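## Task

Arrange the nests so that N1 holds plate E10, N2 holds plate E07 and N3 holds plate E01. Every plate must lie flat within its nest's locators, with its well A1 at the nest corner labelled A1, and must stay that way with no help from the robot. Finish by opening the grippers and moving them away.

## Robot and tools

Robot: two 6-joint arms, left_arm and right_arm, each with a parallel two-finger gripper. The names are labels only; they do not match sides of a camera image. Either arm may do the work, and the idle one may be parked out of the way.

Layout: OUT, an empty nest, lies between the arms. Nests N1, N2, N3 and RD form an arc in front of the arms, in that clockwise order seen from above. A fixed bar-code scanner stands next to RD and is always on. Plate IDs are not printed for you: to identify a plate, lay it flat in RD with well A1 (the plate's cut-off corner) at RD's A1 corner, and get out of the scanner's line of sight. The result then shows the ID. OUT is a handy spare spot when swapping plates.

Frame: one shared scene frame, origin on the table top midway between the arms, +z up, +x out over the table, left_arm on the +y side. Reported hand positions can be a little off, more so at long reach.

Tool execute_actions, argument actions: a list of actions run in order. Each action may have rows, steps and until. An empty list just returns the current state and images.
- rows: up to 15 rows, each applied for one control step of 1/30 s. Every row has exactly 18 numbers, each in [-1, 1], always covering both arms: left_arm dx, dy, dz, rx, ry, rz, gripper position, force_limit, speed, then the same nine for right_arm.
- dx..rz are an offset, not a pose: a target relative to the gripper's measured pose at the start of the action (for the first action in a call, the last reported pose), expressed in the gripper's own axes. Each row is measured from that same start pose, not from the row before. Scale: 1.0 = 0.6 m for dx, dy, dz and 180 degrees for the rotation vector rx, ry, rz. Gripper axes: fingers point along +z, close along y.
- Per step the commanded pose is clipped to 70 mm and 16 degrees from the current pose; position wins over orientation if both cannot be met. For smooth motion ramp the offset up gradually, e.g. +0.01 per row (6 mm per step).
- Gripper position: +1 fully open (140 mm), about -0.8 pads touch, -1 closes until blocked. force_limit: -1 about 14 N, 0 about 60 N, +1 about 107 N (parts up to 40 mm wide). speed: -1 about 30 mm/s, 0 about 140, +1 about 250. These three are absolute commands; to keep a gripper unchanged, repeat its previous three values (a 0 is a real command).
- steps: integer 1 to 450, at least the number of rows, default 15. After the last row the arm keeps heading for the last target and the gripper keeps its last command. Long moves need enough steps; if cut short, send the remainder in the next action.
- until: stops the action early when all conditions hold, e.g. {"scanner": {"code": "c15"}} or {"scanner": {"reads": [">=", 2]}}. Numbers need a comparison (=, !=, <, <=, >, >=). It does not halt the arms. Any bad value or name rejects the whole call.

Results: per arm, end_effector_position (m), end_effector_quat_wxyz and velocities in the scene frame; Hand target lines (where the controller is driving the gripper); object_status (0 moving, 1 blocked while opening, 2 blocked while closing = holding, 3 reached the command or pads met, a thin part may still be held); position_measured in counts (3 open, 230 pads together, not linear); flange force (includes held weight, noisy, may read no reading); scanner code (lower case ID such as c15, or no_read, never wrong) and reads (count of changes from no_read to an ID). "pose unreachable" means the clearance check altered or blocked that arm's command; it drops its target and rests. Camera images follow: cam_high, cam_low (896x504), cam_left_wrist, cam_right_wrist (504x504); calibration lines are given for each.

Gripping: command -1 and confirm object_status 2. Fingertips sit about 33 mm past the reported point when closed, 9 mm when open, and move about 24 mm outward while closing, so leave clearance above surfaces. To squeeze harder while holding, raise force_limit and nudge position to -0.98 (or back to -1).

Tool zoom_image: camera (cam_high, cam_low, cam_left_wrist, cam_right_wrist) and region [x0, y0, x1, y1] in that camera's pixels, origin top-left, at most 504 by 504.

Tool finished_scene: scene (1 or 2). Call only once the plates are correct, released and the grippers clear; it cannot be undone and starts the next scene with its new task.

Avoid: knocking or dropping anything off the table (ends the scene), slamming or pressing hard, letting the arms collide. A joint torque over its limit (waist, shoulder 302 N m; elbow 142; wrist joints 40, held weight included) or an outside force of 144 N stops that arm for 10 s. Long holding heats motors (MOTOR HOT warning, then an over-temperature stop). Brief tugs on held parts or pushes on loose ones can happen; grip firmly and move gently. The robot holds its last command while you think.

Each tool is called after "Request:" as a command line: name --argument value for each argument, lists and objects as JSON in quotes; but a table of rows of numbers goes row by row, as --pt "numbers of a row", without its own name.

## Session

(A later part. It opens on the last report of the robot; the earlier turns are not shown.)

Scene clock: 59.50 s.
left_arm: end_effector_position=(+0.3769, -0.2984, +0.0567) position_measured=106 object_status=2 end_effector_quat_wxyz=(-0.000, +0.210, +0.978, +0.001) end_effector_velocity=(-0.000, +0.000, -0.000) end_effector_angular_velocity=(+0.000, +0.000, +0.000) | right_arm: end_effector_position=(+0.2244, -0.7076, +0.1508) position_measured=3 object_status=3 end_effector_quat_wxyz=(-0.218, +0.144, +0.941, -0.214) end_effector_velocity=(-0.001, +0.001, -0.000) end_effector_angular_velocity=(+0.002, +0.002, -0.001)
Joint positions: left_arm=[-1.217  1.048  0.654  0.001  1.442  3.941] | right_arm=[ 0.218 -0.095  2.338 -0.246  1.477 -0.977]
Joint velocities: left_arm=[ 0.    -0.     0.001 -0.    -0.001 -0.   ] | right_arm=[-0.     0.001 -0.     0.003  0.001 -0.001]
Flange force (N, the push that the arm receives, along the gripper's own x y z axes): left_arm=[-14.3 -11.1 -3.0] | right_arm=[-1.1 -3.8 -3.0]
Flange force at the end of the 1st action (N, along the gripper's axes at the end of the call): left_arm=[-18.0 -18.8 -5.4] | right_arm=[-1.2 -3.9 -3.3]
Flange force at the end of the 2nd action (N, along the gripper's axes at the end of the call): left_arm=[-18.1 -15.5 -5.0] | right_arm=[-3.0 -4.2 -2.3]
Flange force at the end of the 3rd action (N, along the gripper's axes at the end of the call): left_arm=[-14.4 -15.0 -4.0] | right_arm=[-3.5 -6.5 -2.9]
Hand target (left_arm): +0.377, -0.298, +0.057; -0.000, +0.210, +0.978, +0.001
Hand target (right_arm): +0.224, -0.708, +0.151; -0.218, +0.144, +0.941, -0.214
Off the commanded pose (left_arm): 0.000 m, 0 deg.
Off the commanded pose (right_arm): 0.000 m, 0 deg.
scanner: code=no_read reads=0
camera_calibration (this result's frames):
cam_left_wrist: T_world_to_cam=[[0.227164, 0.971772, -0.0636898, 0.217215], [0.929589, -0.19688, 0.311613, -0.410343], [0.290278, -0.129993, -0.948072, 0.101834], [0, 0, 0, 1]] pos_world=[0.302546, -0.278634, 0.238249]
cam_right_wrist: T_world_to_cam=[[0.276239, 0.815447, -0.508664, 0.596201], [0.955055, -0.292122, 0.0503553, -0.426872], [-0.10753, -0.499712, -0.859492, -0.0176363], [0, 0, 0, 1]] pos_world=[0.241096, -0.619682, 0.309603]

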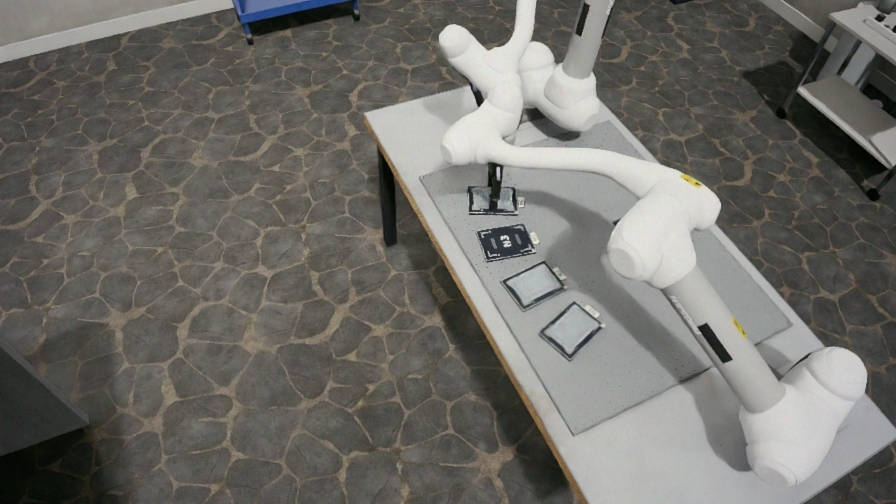

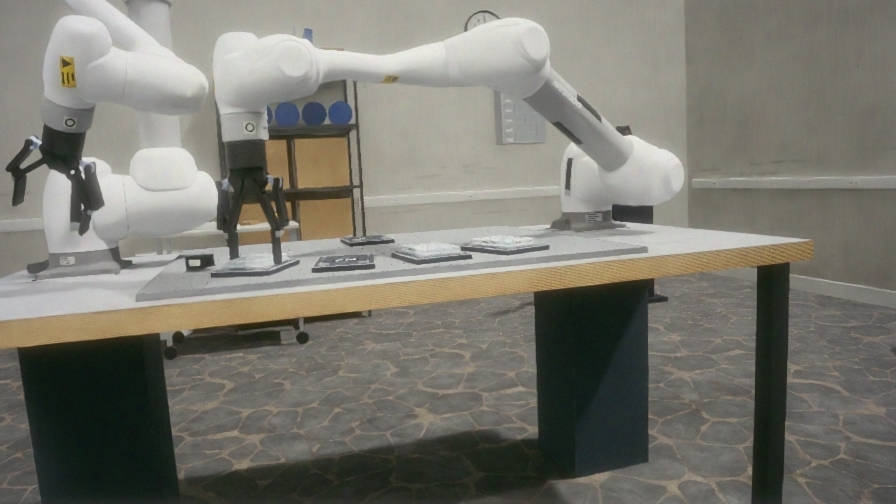

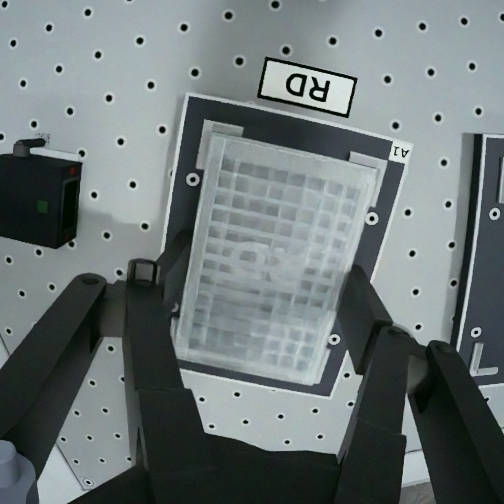

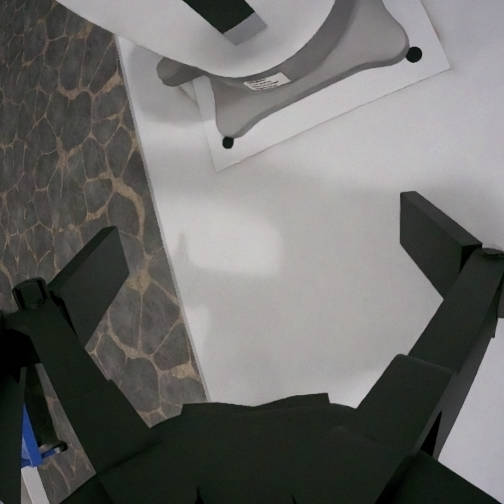

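Request:
execute_actions --actions '[{"rows":[[0,0,0.0015,0,0,0,-1,0,-0.7,0,0,0,0,0,0,1,0,0]],"steps":8},{"rows":[[0,0,0,0,0,0,0.4,0,-0.5,0,0,0,0,0,0,1,0,0]],"steps":12},{"rows":[[0,0,-0.073,0,0,0,0.4,0,-0.5,0,0,0,0,0,0,1,0,0]],"steps":22}]'

Scene clock: 64.10 s.
left_arm: end_effector_position=(+0.3768, -0.2985, +0.0996) position_measured=78 object_status=3 end_effector_quat_wxyz=(-0.000, +0.210, +0.978, +0.001) end_effector_velocity=(-0.000, -0.000, -0.001) end_effector_angular_velocity=(+0.001, +0.001, -0.000) | right_arm: end_effector_position=(+0.2244, -0.7076, +0.1508) position_measured=3 object_status=3 end_effector_quat_wxyz=(-0.218, +0.144, +0.941, -0.214) end_effector_velocity=(-0.000, -0.000, +0.000) end_effector_angular_velocity=(+0.001, -0.000, +0.000)
Joint positions: left_arm=[-1.217  1.036  0.599  0.001  1.508  3.941] | right_arm=[ 0.218 -0.095  2.338 -0.246  1.477 -0.977]
Joint velocities: left_arm=[-0.     0.001 -0.    -0.     0.     0.   ] | right_arm=[-0.    -0.001  0.     0.     0.    -0.001]
Flange force (N, the push that the arm receives, along the gripper's own x y z axes): left_arm=no reading | right_arm=[-0.2 -5.1 -2.8]
Flange force at the end of the 1st action (N, along the gripper's axes at the end of the call): left_arm=[-14.9 -12.1 -9.0] | right_arm=[-1.8 -5.1 -2.6]
Flange force at the end of the 2nd action (N, along the gripper's axes at the end of the call): left_arm=[-13.9 -12.8 -4.8] | right_arm=[-1.7 -4.6 -2.5]
Hand target (left_arm): +0.377, -0.299, +0.100; -0.000, +0.210, +0.978, +0.001
Hand target (right_arm): +0.224, -0.708, +0.151; -0.218, +0.144, +0.941, -0.214
Off the commanded pose (left_arm): 0.000 m, 0 deg.
Off the commanded pose (right_arm): 0.000 m, 0 deg.
scanner: code=e10 reads=1
camera_calibration (this result's frames):
cam_left_wrist: T_world_to_cam=[[0.22724, 0.971752, -0.0637148, 0.220006], [0.929571, -0.196944, 0.311626, -0.423662], [0.290275, -0.130041, -0.948066, 0.14249], [0, 0, 0, 1]] pos_world=[0.302469, -0.278699, 0.281131]
cam_right_wrist: T_world_to_cam=[[0.276239, 0.815447, -0.508664, 0.596201], [0.955055, -0.292122, 0.0503551, -0.426872], [-0.10753, -0.499712, -0.859492, -0.0176363], [0, 0, 0, 1]] pos_world=[0.241096, -0.619682, 0.309603]

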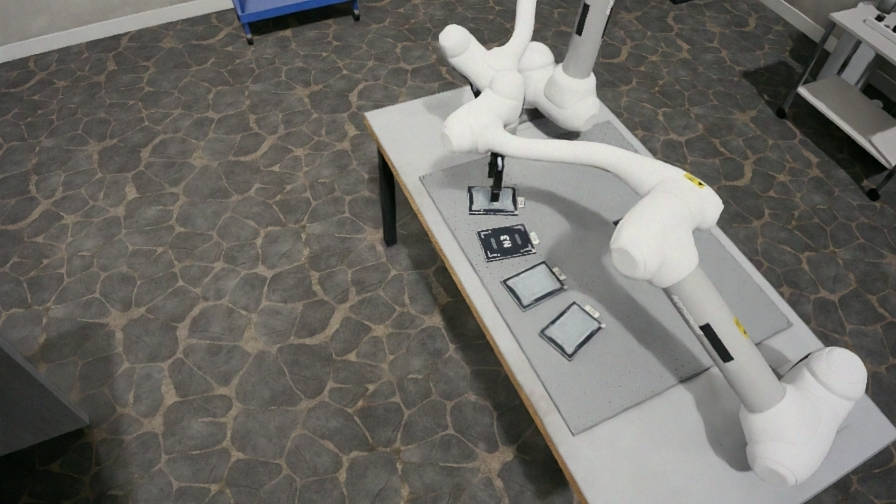

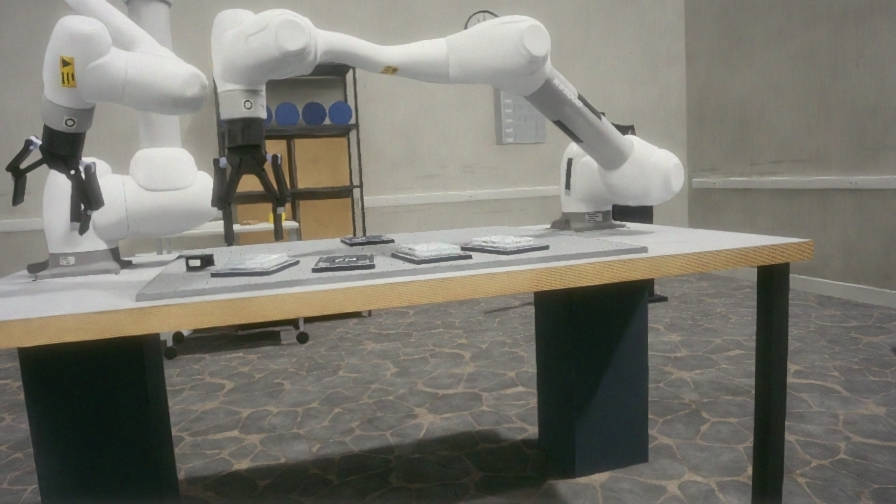

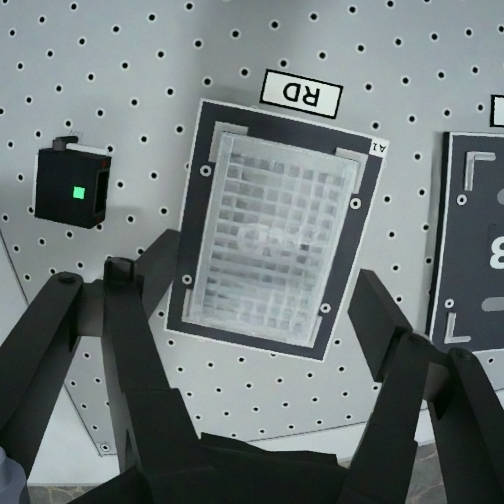

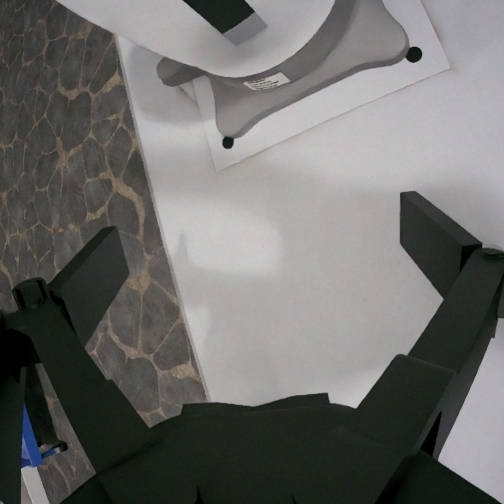

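Request:
execute_actions --actions '[{"rows":[[0.325,0.813,0,0,0,-0.2344,0.4,0,-0.5,0,0,0,0,0,0,1,0,0]],"steps":55}]'

Request:
zoom_image --camera "cam_left_wrist" --region '[140, 80, 440, 380]'

Scene clock: 70.83 s.
left_arm: end_effector_position=(+0.3988, +0.2260, +0.1008) position_measured=78 object_status=3 end_effector_quat_wxyz=(+0.000, -0.156, +0.988, +0.001) end_effector_velocity=(-0.000, +0.000, -0.000) end_effector_angular_velocity=(+0.000, +0.001, +0.000) | right_arm: end_effector_position=(+0.2244, -0.7076, +0.1508) position_measured=3 object_status=3 end_effector_quat_wxyz=(-0.218, +0.144, +0.941, -0.214) end_effector_velocity=(-0.000, -0.000, +0.000) end_effector_angular_velocity=(-0.001, +0.001, +0.000)
Joint positions: left_arm=[-0.885  0.316  1.839  0.002  0.988  3.535] | right_arm=[ 0.218 -0.095  2.338 -0.246  1.477 -0.977]
Joint velocities: left_arm=[ 0. -0.  0. -0.  0.  0.] | right_arm=[ 0.     0.     0.    -0.     0.001 -0.   ]
Flange force (N, the push that the arm receives, along the gripper's own x y z axes): left_arm=[-2.8 -4.9 -2.3] | right_arm=[-3.2 -3.8 -2.4]
Hand target (left_arm): +0.399, +0.226, +0.101; +0.000, -0.156, +0.988, +0.001
Hand target (right_arm): +0.224, -0.708, +0.151; -0.218, +0.144, +0.941, -0.214
Off the commanded pose (left_arm): 0.000 m, 0 deg.
Off the commanded pose (right_arm): 0.000 m, 0 deg.
scanner: code=e10 reads=1
camera_calibration (this result's frames):
cam_left_wrist: T_world_to_cam=[[-0.484458, 0.872456, -0.0641893, 0.0117061], [0.820251, 0.478526, 0.31337, -0.450391], [0.304118, 0.0991635, -0.947459, 0.14811], [0, 0, 0, 1]] pos_world=[0.330062, 0.190623, 0.282219]
cam_right_wrist: T_world_to_cam=[[0.276239, 0.815447, -0.508664, 0.596201], [0.955055, -0.292122, 0.0503551, -0.426872], [-0.10753, -0.499712, -0.859492, -0.0176364], [0, 0, 0, 1]] pos_world=[0.241096, -0.619682, 0.309603]

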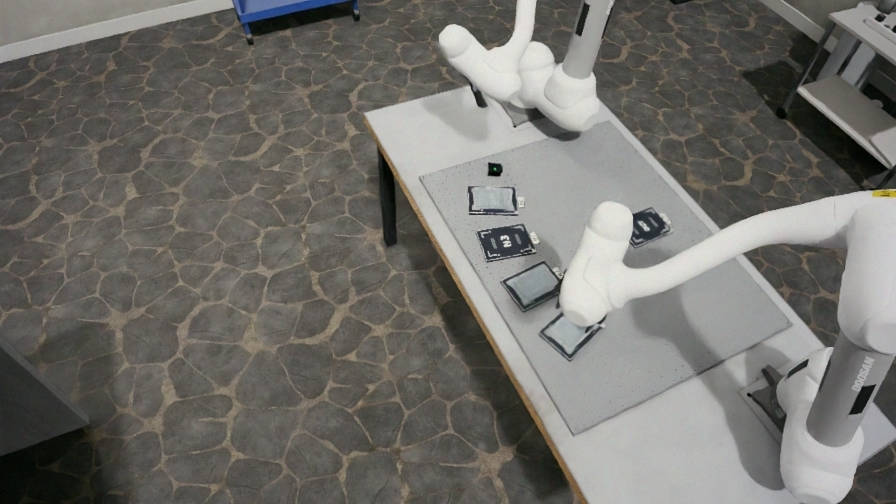

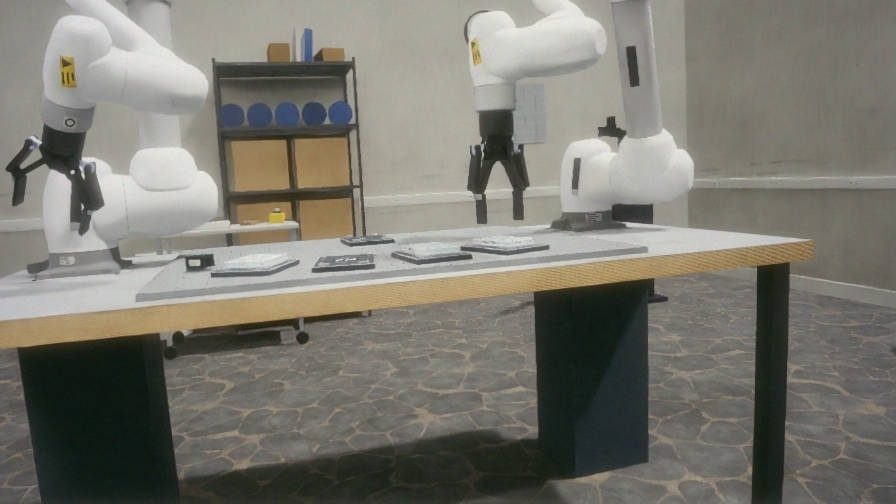

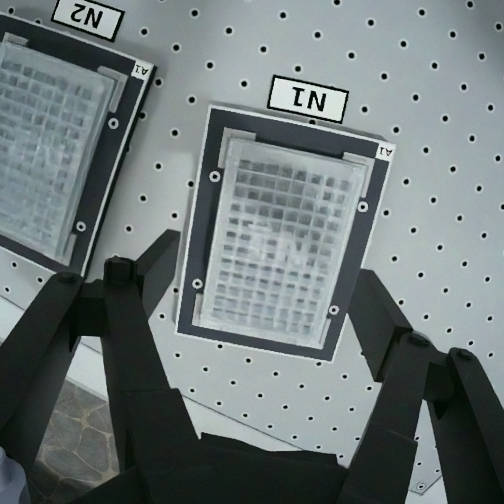

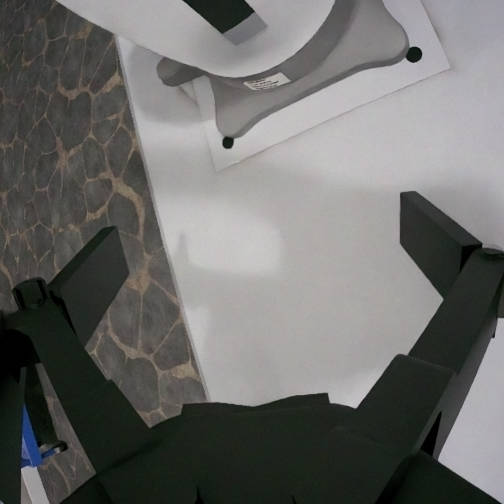

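Region (140, 80, 440, 380) of cam_left_wrist's 504x504 image, scaled by 1.680, with more detail than that image has.

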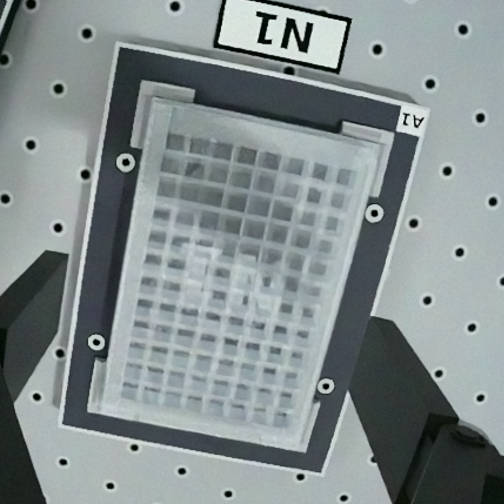

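Request:
execute_actions --actions '[{"rows":[[-0.0029,0.0107,0.02,0,0,-0.005,0.4,0,-0.5,0,0,0,0,0,0,1,0,0],[-0.0029,0.0107,0.03,0,0,-0.005,0.4,0,-0.5,0,0,0,0,0,0,1,0,0],[-0.0029,0.0107,0.03,0,0,-0.005,0.4,0,-0.5,0,0,0,0,0,0,1,0,0],[-0.0029,0.0107,0.03,0,0,-0.005,0.4,0,-0.5,0,0,0,0,0,0,1,0,0],[-0.0029,0.0107,0.071,0,0,-0.005,0.4,0,-0.5,0,0,0,0,0,0,1,0,0]],"steps":24}]'

Request:
zoom_image --camera "cam_left_wrist" --region '[140, 80, 440, 420]'

Scene clock: 76.67 s.
left_arm: end_effector_position=(+0.3985, +0.2327, +0.0582) position_measured=78 object_status=3 end_effector_quat_wxyz=(+0.000, -0.164, +0.986, +0.001) end_effector_velocity=(-0.000, +0.000, -0.001) end_effector_angular_velocity=(+0.001, +0.000, -0.000) | right_arm: end_effector_position=(+0.2244, -0.7076, +0.1508) position_measured=3 object_status=3 end_effector_quat_wxyz=(-0.218, +0.144, +0.941, -0.214) end_effector_velocity=(-0.000, +0.001, -0.000) end_effector_angular_velocity=(+0.000, +0.000, +0.003)
Joint positions: left_arm=[-0.878  0.351  1.882  0.002  0.909  3.526] | right_arm=[ 0.218 -0.095  2.338 -0.246  1.477 -0.977]
Joint velocities: left_arm=[ 0.     0.001  0.     0.    -0.     0.   ] | right_arm=[ 0.003  0.     0.    -0.    -0.    -0.   ]
Flange force (N, the push that the arm receives, along the gripper's own x y z axes): left_arm=[-5.0 -9.5 1.9] | right_arm=[-3.5 -1.5 -3.1]
Hand target (left_arm): +0.399, +0.233, +0.058; +0.000, -0.164, +0.986, +0.001
Hand target (right_arm): +0.224, -0.708, +0.151; -0.218, +0.144, +0.941, -0.214
Off the commanded pose (left_arm): 0.000 m, 0 deg.
Off the commanded pose (right_arm): 0.000 m, 0 deg.
scanner: code=e10 reads=1
camera_calibration (this result's frames):
cam_left_wrist: T_world_to_cam=[[-0.498139, 0.864716, -0.0642256, 0.0102449], [0.812587, 0.491389, 0.313431, -0.439992], [0.302589, 0.103943, -0.947437, 0.106641], [0, 0, 0, 1]] pos_world=[0.330367, 0.196264, 0.239601]
cam_right_wrist: T_world_to_cam=[[0.276239, 0.815447, -0.508664, 0.596201], [0.955055, -0.292122, 0.0503552, -0.426872], [-0.10753, -0.499712, -0.859492, -0.0176363], [0, 0, 0, 1]] pos_world=[0.241096, -0.619682, 0.309603]

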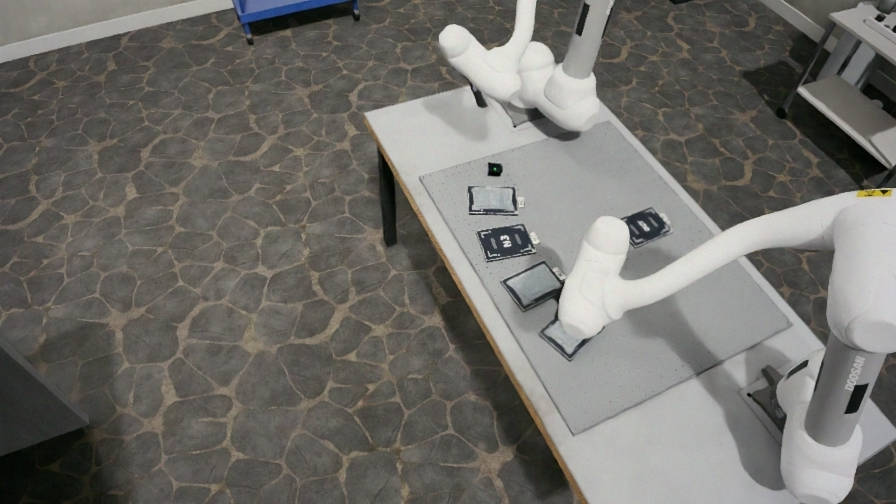

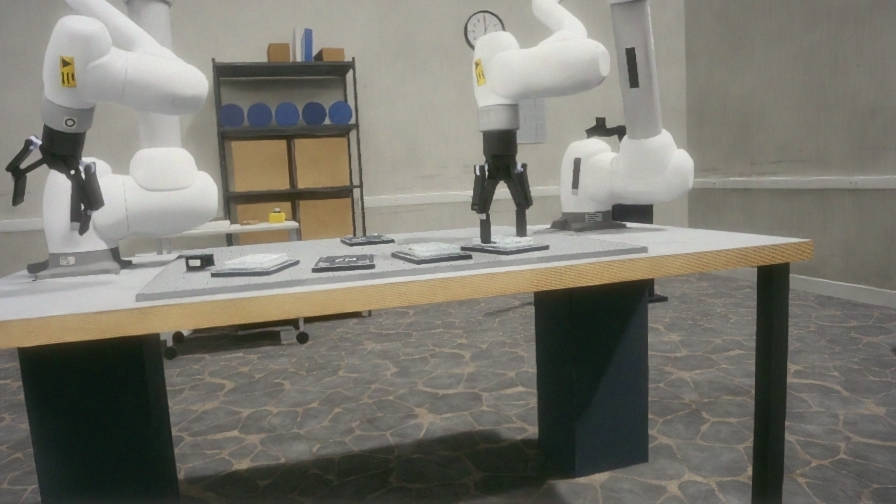

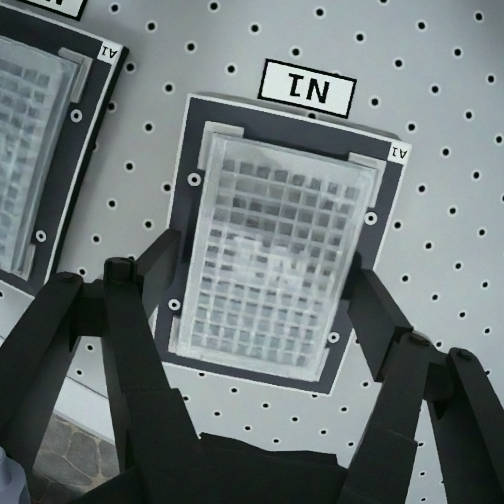

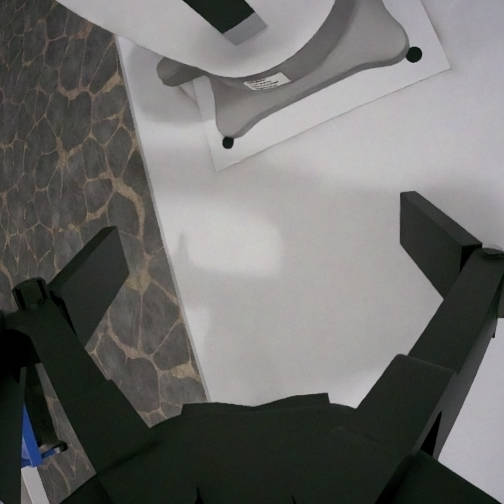

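Region (140, 80, 440, 420) of cam_left_wrist's 504x504 image, scaled by 1.482, with more detail than that image has; it fills the left 445 columns of this view, and the rest is white.

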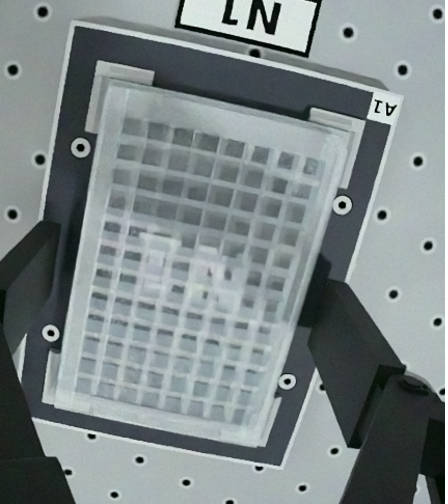

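Request:
execute_actions --actions '[{"rows":[[0,0,0.0075,0,0,0,0.4,0,-0.5,0,0,0,0,0,0,1,0,0]],"steps":10},{"rows":[[0,0,0,0,0,0,-1,0,-0.7,0,0,0,0,0,0,1,0,0]],"steps":18},{"rows":[[0,0,-0.01,0,0,0,-1,0,-0.7,0,0,0,0,0,0,1,0,0],[0,0,-0.02,0,0,0,-1,0,-0.7,0,0,0,0,0,0,1,0,0],[0,0,-0.035,0,0,0,-1,0,-0.7,0,0,0,0,0,0,1,0,0],[0,0,-0.05,0,0,0,-1,0,-0.7,0,0,0,0,0,0,1,0,0],[0,0,-0.07,0,0,0,-1,0,-0.7,0,0,0,0,0,0,1,0,0]],"steps":22},{"rows":[[0.003,-0.01,0,0,0,0.003,-1,0,-0.7,0,0,0,0,0,0,1,0,0],[0.007,-0.025,0,0,0,0.007,-1,0,-0.7,0,0,0,0,0,0,1,0,0],[0.012,-0.045,0,0,0,0.013,-1,0,-0.7,0,0,0,0,0,0,1,0,0],[0.019,-0.07,0,0,0,0.02,-1,0,-0.7,0,0,0,0,0,0,1,0,0],[0.027,-0.1,0,0,0,0.028,-1,0,-0.7,0,0,0,0,0,0,1,0,0],[0.036,-0.13,0,0,0,0.037,-1,0,-0.7,0,0,0,0,0,0,1,0,0],[0.044,-0.16,0,0,0,0.045,-1,0,-0.7,0,0,0,0,0,0,1,0,0],[0.052,-0.19,0,0,0,0.054,-1,0,-0.7,0,0,0,0,0,0,1,0,0],[0.06,-0.22,0,0,0,0.062,-1,0,-0.7,0,0,0,0,0,0,1,0,0],[0.1576,-0.5766,0,0,0,0.1625,-1,0,-0.7,0,0,0,0,0,0,1,0,0]],"steps":50},{"rows":[[0,0,0.01,0,0,0,-1,0,-0.7,0,0,0,0,0,0,1,0,0],[0,0,0.02,0,0,0,-1,0,-0.7,0,0,0,0,0,0,1,0,0],[0,0,0.035,0,0,0,-1,0,-0.7,0,0,0,0,0,0,1,0,0],[0,0,0.05,0,0,0,-1,0,-0.7,0,0,0,0,0,0,1,0,0]],"steps":20}]'

Request:
zoom_image --camera "cam_left_wrist" --region '[140, 80, 440, 420]'

Scene clock: 91.37 s.
left_arm: end_effector_position=(+0.4212, -0.1251, +0.0649) position_measured=107 object_status=2 end_effector_quat_wxyz=(+0.000, +0.090, +0.996, +0.001) end_effector_velocity=(-0.000, +0.000, -0.002) end_effector_angular_velocity=(+0.001, +0.001, -0.000) | right_arm: end_effector_position=(+0.2244, -0.7076, +0.1508) position_measured=3 object_status=3 end_effector_quat_wxyz=(-0.218, +0.144, +0.941, -0.214) end_effector_velocity=(-0.000, -0.000, -0.000) end_effector_angular_velocity=(-0.000, +0.002, -0.002)
Joint positions: left_arm=[-1.107  0.774  1.16   0.001  1.21   3.809] | right_arm=[ 0.218 -0.095  2.338 -0.246  1.477 -0.977]
Joint velocities: left_arm=[-0.     0.002  0.     0.    -0.    -0.   ] | right_arm=[-0.001  0.001  0.     0.001  0.001  0.001]
Flange force (N, the push that the arm receives, along the gripper's own x y z axes): left_arm=[-8.9 -10.3 -1.0] | right_arm=[-3.2 -2.7 -3.1]
Flange force at the end of the 1st action (N, along the gripper's axes at the end of the call): left_arm=[-8.4 -9.3 -1.2] | right_arm=[-1.9 -3.6 -2.7]
Flange force at the end of the 2nd action (N, along the gripper's axes at the end of the call): left_arm=[1.4 5.4 -42.7] | right_arm=[-1.6 -3.0 -3.2]
Flange force at the end of the 3rd action (N, along the gripper's axes at the end of the call): left_arm=[-5.9 -1.0 -2.4] | right_arm=[-3.0 -1.8 -3.6]
Flange force at the end of the 4th action (N, along the gripper's axes at the end of the call): left_arm=[-2.9 -7.0 -3.4] | right_arm=[-2.8 -3.6 -2.6]
Hand target (left_arm): +0.421, -0.125, +0.065; +0.000, +0.090, +0.996, +0.001
Hand target (right_arm): +0.224, -0.708, +0.151; -0.218, +0.144, +0.941, -0.214
Off the commanded pose (left_arm): 0.000 m, 0 deg.
Off the commanded pose (right_arm): 0.000 m, 0 deg.
scanner: code=e10 reads=1
camera_calibration (this result's frames):
cam_left_wrist: T_world_to_cam=[[-0.0120188, 0.997901, -0.0636396, 0.1432], [0.949457, 0.0313536, 0.312328, -0.399791], [0.313668, -0.0566692, -0.94784, 0.118612], [0, 0, 0, 1]] pos_world=[0.3441, -0.123643, 0.246405]
cam_right_wrist: T_world_to_cam=[[0.276239, 0.815447, -0.508664, 0.596201], [0.955055, -0.292122, 0.0503553, -0.426873], [-0.10753, -0.499712, -0.859492, -0.0176363], [0, 0, 0, 1]] pos_world=[0.241096, -0.619682, 0.309603]

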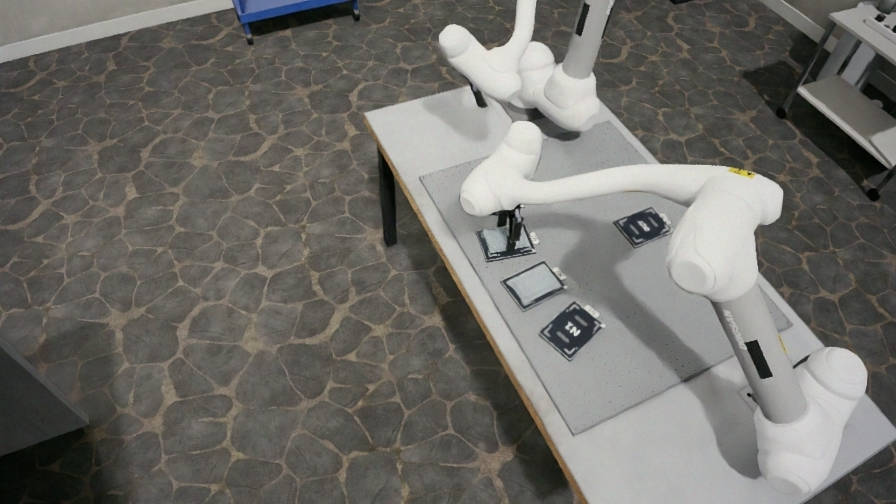

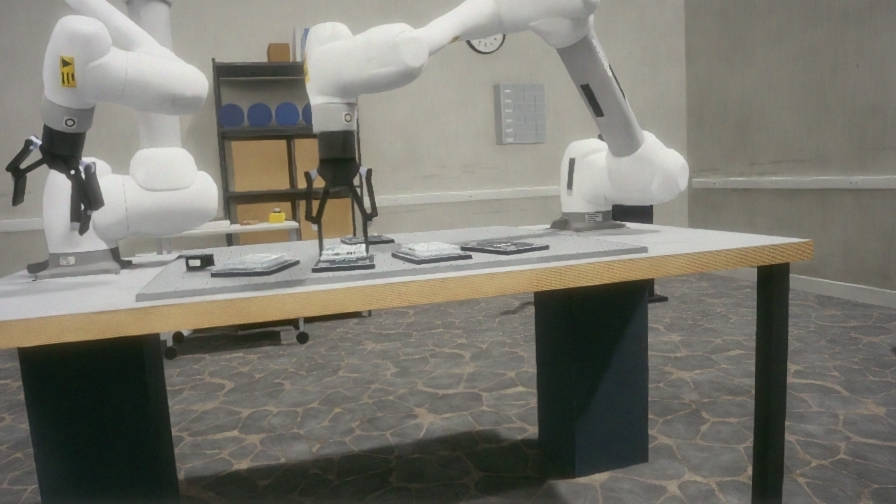

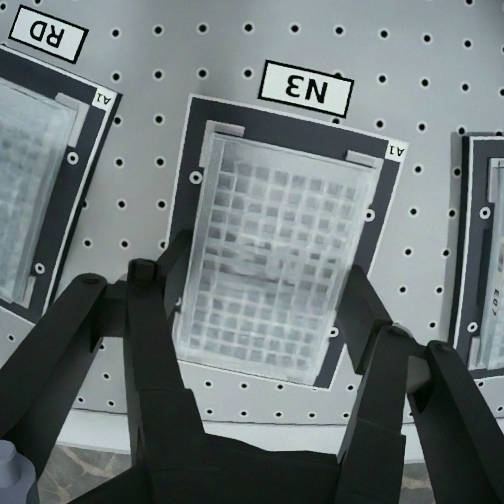

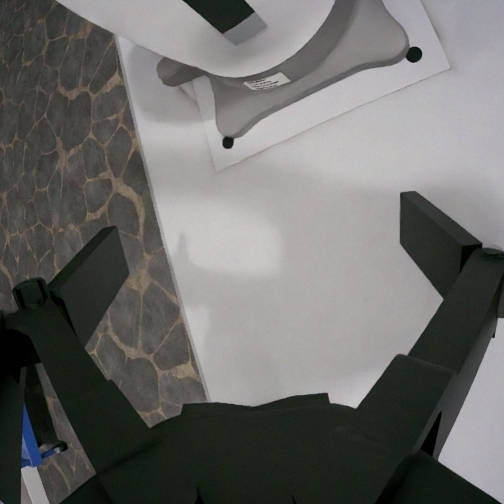

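Region (140, 80, 440, 420) of cam_left_wrist's 504x504 image, scaled by 1.482, with more detail than that image has; it fills the left 445 columns of this view, and the rest is white.

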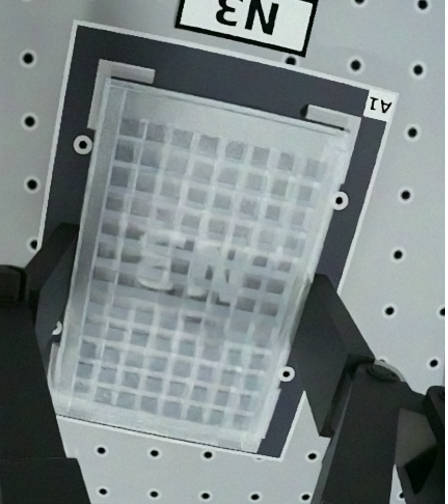

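Request:
execute_actions --actions '[{"rows":[[0.001,0,0.006,0,0,0,-1,0,-0.7,0,0,0,0,0,0,1,0,0]],"steps":10},{"rows":[[0,0,0.003,0,0,0,-1,0,-0.7,0,0,0,0,0,0,1,0,0]],"steps":9},{"rows":[[0,0,0.003,0,0,0,-1,0,-0.7,0,0,0,0,0,0,1,0,0]],"steps":9},{"rows":[[0,0,0.002,0,0,0,-1,0,-0.7,0,0,0,0,0,0,1,0,0]],"steps":9}]'

Scene clock: 95.70 s.
left_arm: end_effector_position=(+0.4205, -0.1249, +0.0566) position_measured=107 object_status=2 end_effector_quat_wxyz=(-0.000, +0.090, +0.996, +0.001) end_effector_velocity=(-0.000, +0.001, -0.000) end_effector_angular_velocity=(+0.000, +0.000, +0.000) | right_arm: end_effector_position=(+0.2244, -0.7076, +0.1508) position_measured=3 object_status=3 end_effector_quat_wxyz=(-0.218, +0.144, +0.941, -0.214) end_effector_velocity=(-0.001, -0.000, -0.000) end_effector_angular_velocity=(-0.000, +0.001, -0.001)
Joint positions: left_arm=[-1.107  0.779  1.167  0.001  1.198  3.808] | right_arm=[ 0.218 -0.095  2.338 -0.246  1.477 -0.977]
Joint velocities: left_arm=[ 0.    -0.     0.001  0.    -0.     0.   ] | right_arm=[-0.001 -0.     0.001  0.     0.     0.   ]
Flange force (N, the push that the arm receives, along the gripper's own x y z axes): left_arm=[-6.2 -6.3 -2.7] | right_arm=[-1.9 -4.6 -3.3]
Flange force at the end of the 1st action (N, along the gripper's axes at the end of the call): left_arm=[-6.3 -11.1 -2.9] | right_arm=[-1.8 -2.9 -4.0]
Flange force at the end of the 2nd action (N, along the gripper's axes at the end of the call): left_arm=[-1.4 -7.6 -4.9] | right_arm=[-2.5 0.3 -3.7]
Flange force at the end of the 3rd action (N, along the gripper's axes at the end of the call): left_arm=[-8.9 -12.2 -4.1] | right_arm=[-2.3 -3.1 -3.7]
Hand target (left_arm): +0.421, -0.125, +0.057; -0.000, +0.090, +0.996, +0.001
Hand target (right_arm): +0.224, -0.708, +0.151; -0.218, +0.144, +0.941, -0.214
Off the commanded pose (left_arm): 0.000 m, 0 deg.
Off the commanded pose (right_arm): 0.000 m, 0 deg.
scanner: code=e10 reads=1
camera_calibration (this result's frames):
cam_left_wrist: T_world_to_cam=[[-0.0120248, 0.997906, -0.0635525, 0.142525], [0.949498, 0.0313246, 0.312206, -0.396592], [0.313543, -0.0565888, -0.947886, 0.111024], [0, 0, 0, 1]] pos_world=[0.343466, -0.12352, 0.238114]
cam_right_wrist: T_world_to_cam=[[0.276239, 0.815447, -0.508663, 0.596201], [0.955055, -0.292122, 0.0503552, -0.426872], [-0.10753, -0.499711, -0.859492, -0.0176361], [0, 0, 0, 1]] pos_world=[0.241096, -0.619682, 0.309603]

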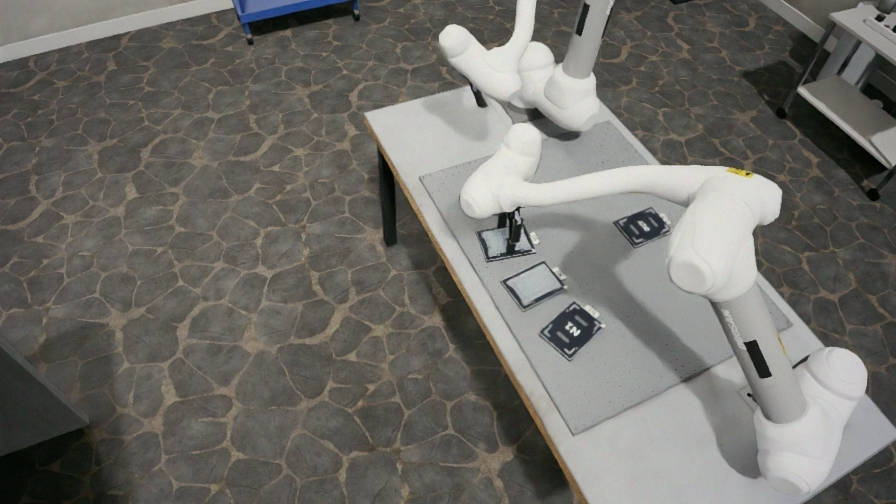

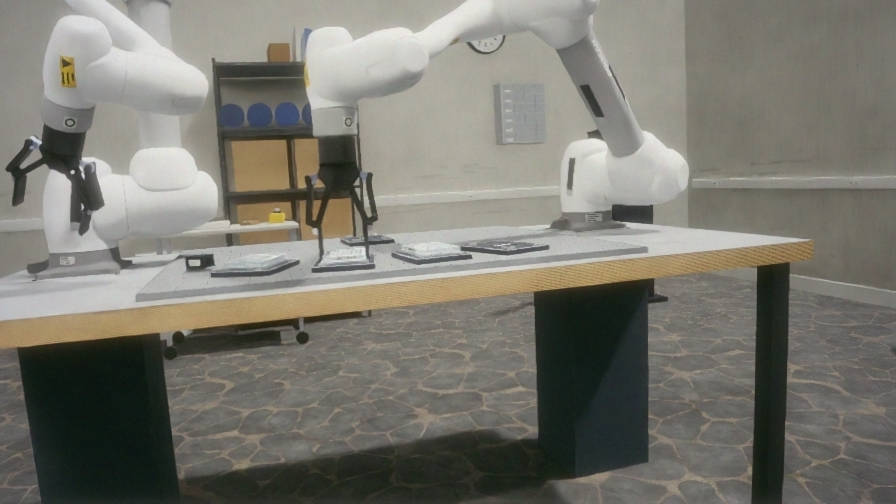

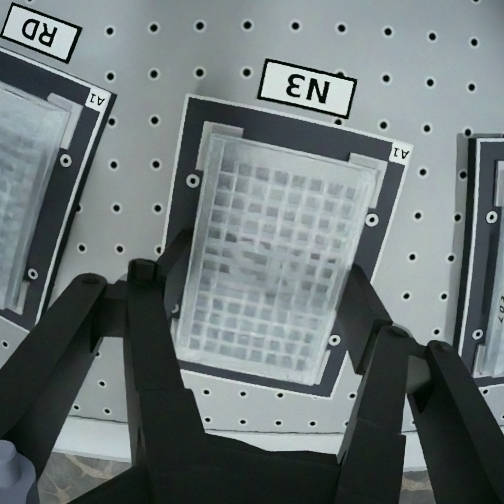

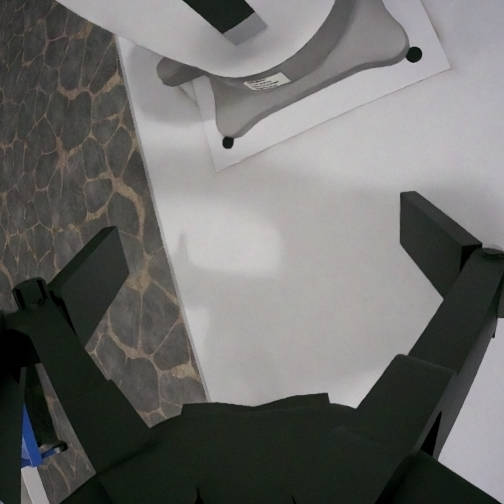

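Request:
execute_actions --actions '[{"rows":[[0,0,0.0015,0,0,0,-1,0,-0.7,0,0,0,0,0,0,1,0,0]],"steps":8},{"rows":[[0,0,0,0,0,0,0.4,0,-0.5,0,0,0,0,0,0,1,0,0]],"steps":12},{"rows":[[0,0,-0.06,0,0,0,0.4,0,-0.5,0,0,0,0,0,0,1,0,0]],"steps":20},{"rows":[[0.0196,-0.2975,0,0,0,0.0769,0.4,0,-0.5,0,0,0,0,0,0,1,0,0]],"steps":35}]'

Request:
zoom_image --camera "cam_left_wrist" --region '[400, 130, 504, 350]'

Scene clock: 101.83 s.
left_arm: end_effector_position=(+0.3769, -0.2983, +0.0913) position_measured=78 object_status=3 end_effector_quat_wxyz=(-0.000, +0.210, +0.978, +0.001) end_effector_velocity=(-0.000, +0.000, +0.000) end_effector_angular_velocity=(-0.000, -0.000, -0.001) | right_arm: end_effector_position=(+0.2244, -0.7076, +0.1508) position_measured=3 object_status=3 end_effector_quat_wxyz=(-0.218, +0.144, +0.941, -0.214) end_effector_velocity=(-0.000, -0.000, +0.000) end_effector_angular_velocity=(-0.000, +0.001, -0.001)
Joint positions: left_arm=[-1.217  1.038  0.612  0.001  1.494  3.941] | right_arm=[ 0.218 -0.095  2.338 -0.246  1.477 -0.977]
Joint velocities: left_arm=[-0. -0.  0. -0. -0.  0.] | right_arm=[-0.001  0.     0.    -0.     0.001 -0.   ]
Flange force (N, the push that the arm receives, along the gripper's own x y z axes): left_arm=[-13.8 -14.7 -4.0] | right_arm=[-3.7 -3.4 -3.0]
Flange force at the end of the 1st action (N, along the gripper's axes at the end of the call): left_arm=[-12.3 -7.3 -0.6] | right_arm=[-1.8 -0.8 -3.6]
Flange force at the end of the 2nd action (N, along the gripper's axes at the end of the call): left_arm=[-7.5 -6.7 -2.0] | right_arm=[-1.6 -5.4 -2.9]
Flange force at the end of the 3rd action (N, along the gripper's axes at the end of the call): left_arm=[-6.6 -6.7 -4.2] | right_arm=[-2.2 -3.5 -3.1]
Hand target (left_arm): +0.377, -0.298, +0.091; -0.000, +0.210, +0.978, +0.001
Hand target (right_arm): +0.224, -0.708, +0.151; -0.218, +0.144, +0.941, -0.214
Off the commanded pose (left_arm): 0.000 m, 0 deg.
Off the commanded pose (right_arm): 0.000 m, 0 deg.
scanner: code=e10 reads=1
camera_calibration (this result's frames):
cam_left_wrist: T_world_to_cam=[[0.227182, 0.971775, -0.0635678, 0.219262], [0.929602, -0.196944, 0.311533, -0.421046], [0.290221, -0.129867, -0.948107, 0.134688], [0, 0, 0, 1]] pos_world=[0.302504, -0.278504, 0.272807]
cam_right_wrist: T_world_to_cam=[[0.276239, 0.815447, -0.508664, 0.596201], [0.955055, -0.292122, 0.0503551, -0.426872], [-0.10753, -0.499712, -0.859491, -0.0176364], [0, 0, 0, 1]] pos_world=[0.241096, -0.619682, 0.309603]

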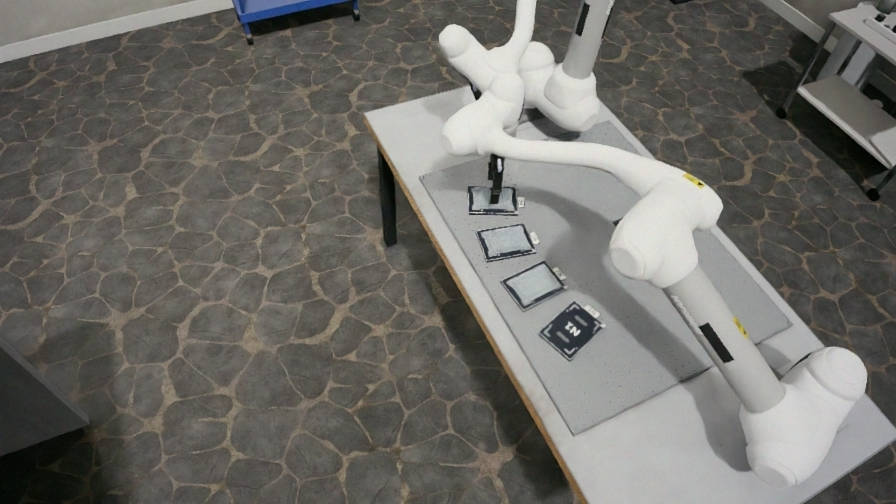

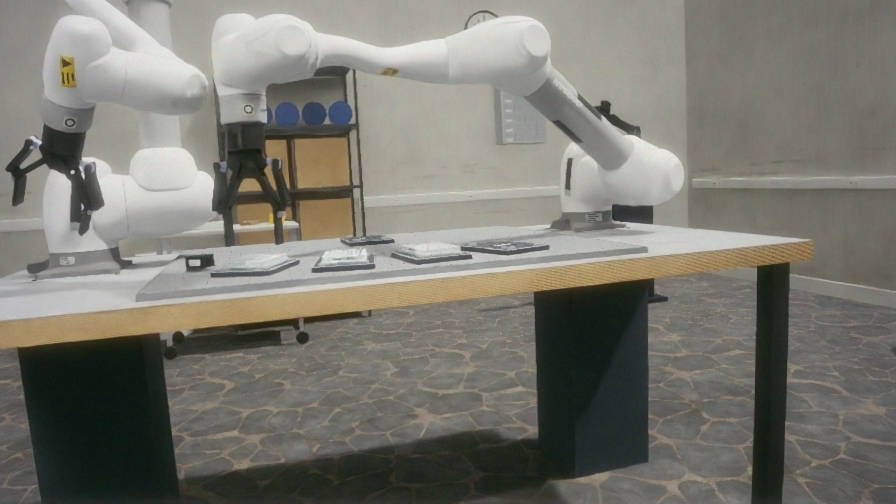

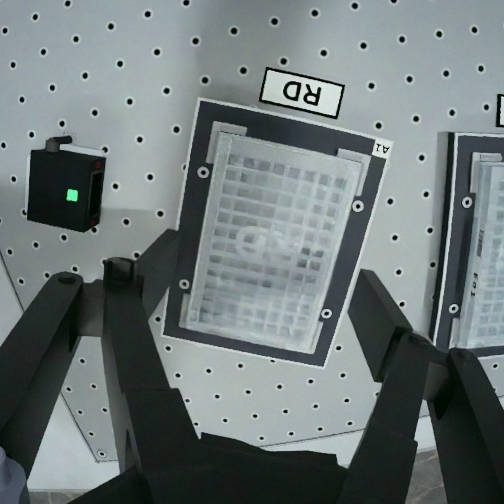

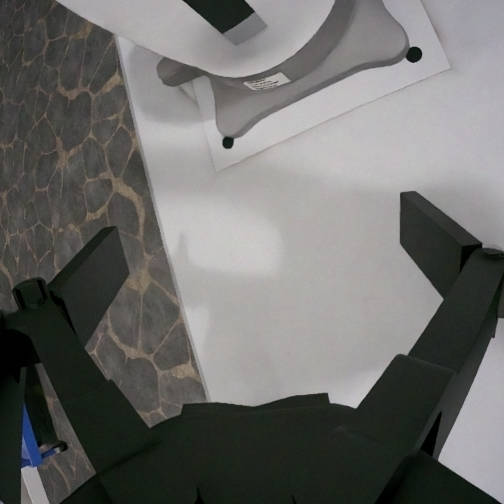

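Region (400, 130, 504, 350) of cam_left_wrist's 504x504 image, scaled by 2.291, with more detail than that image has; it fills the left 238 columns of this view, and the rest is white.

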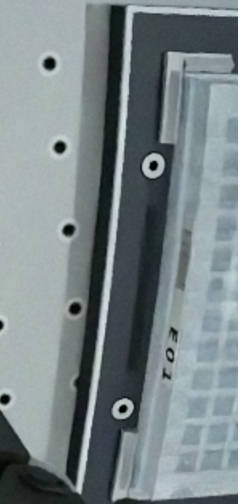

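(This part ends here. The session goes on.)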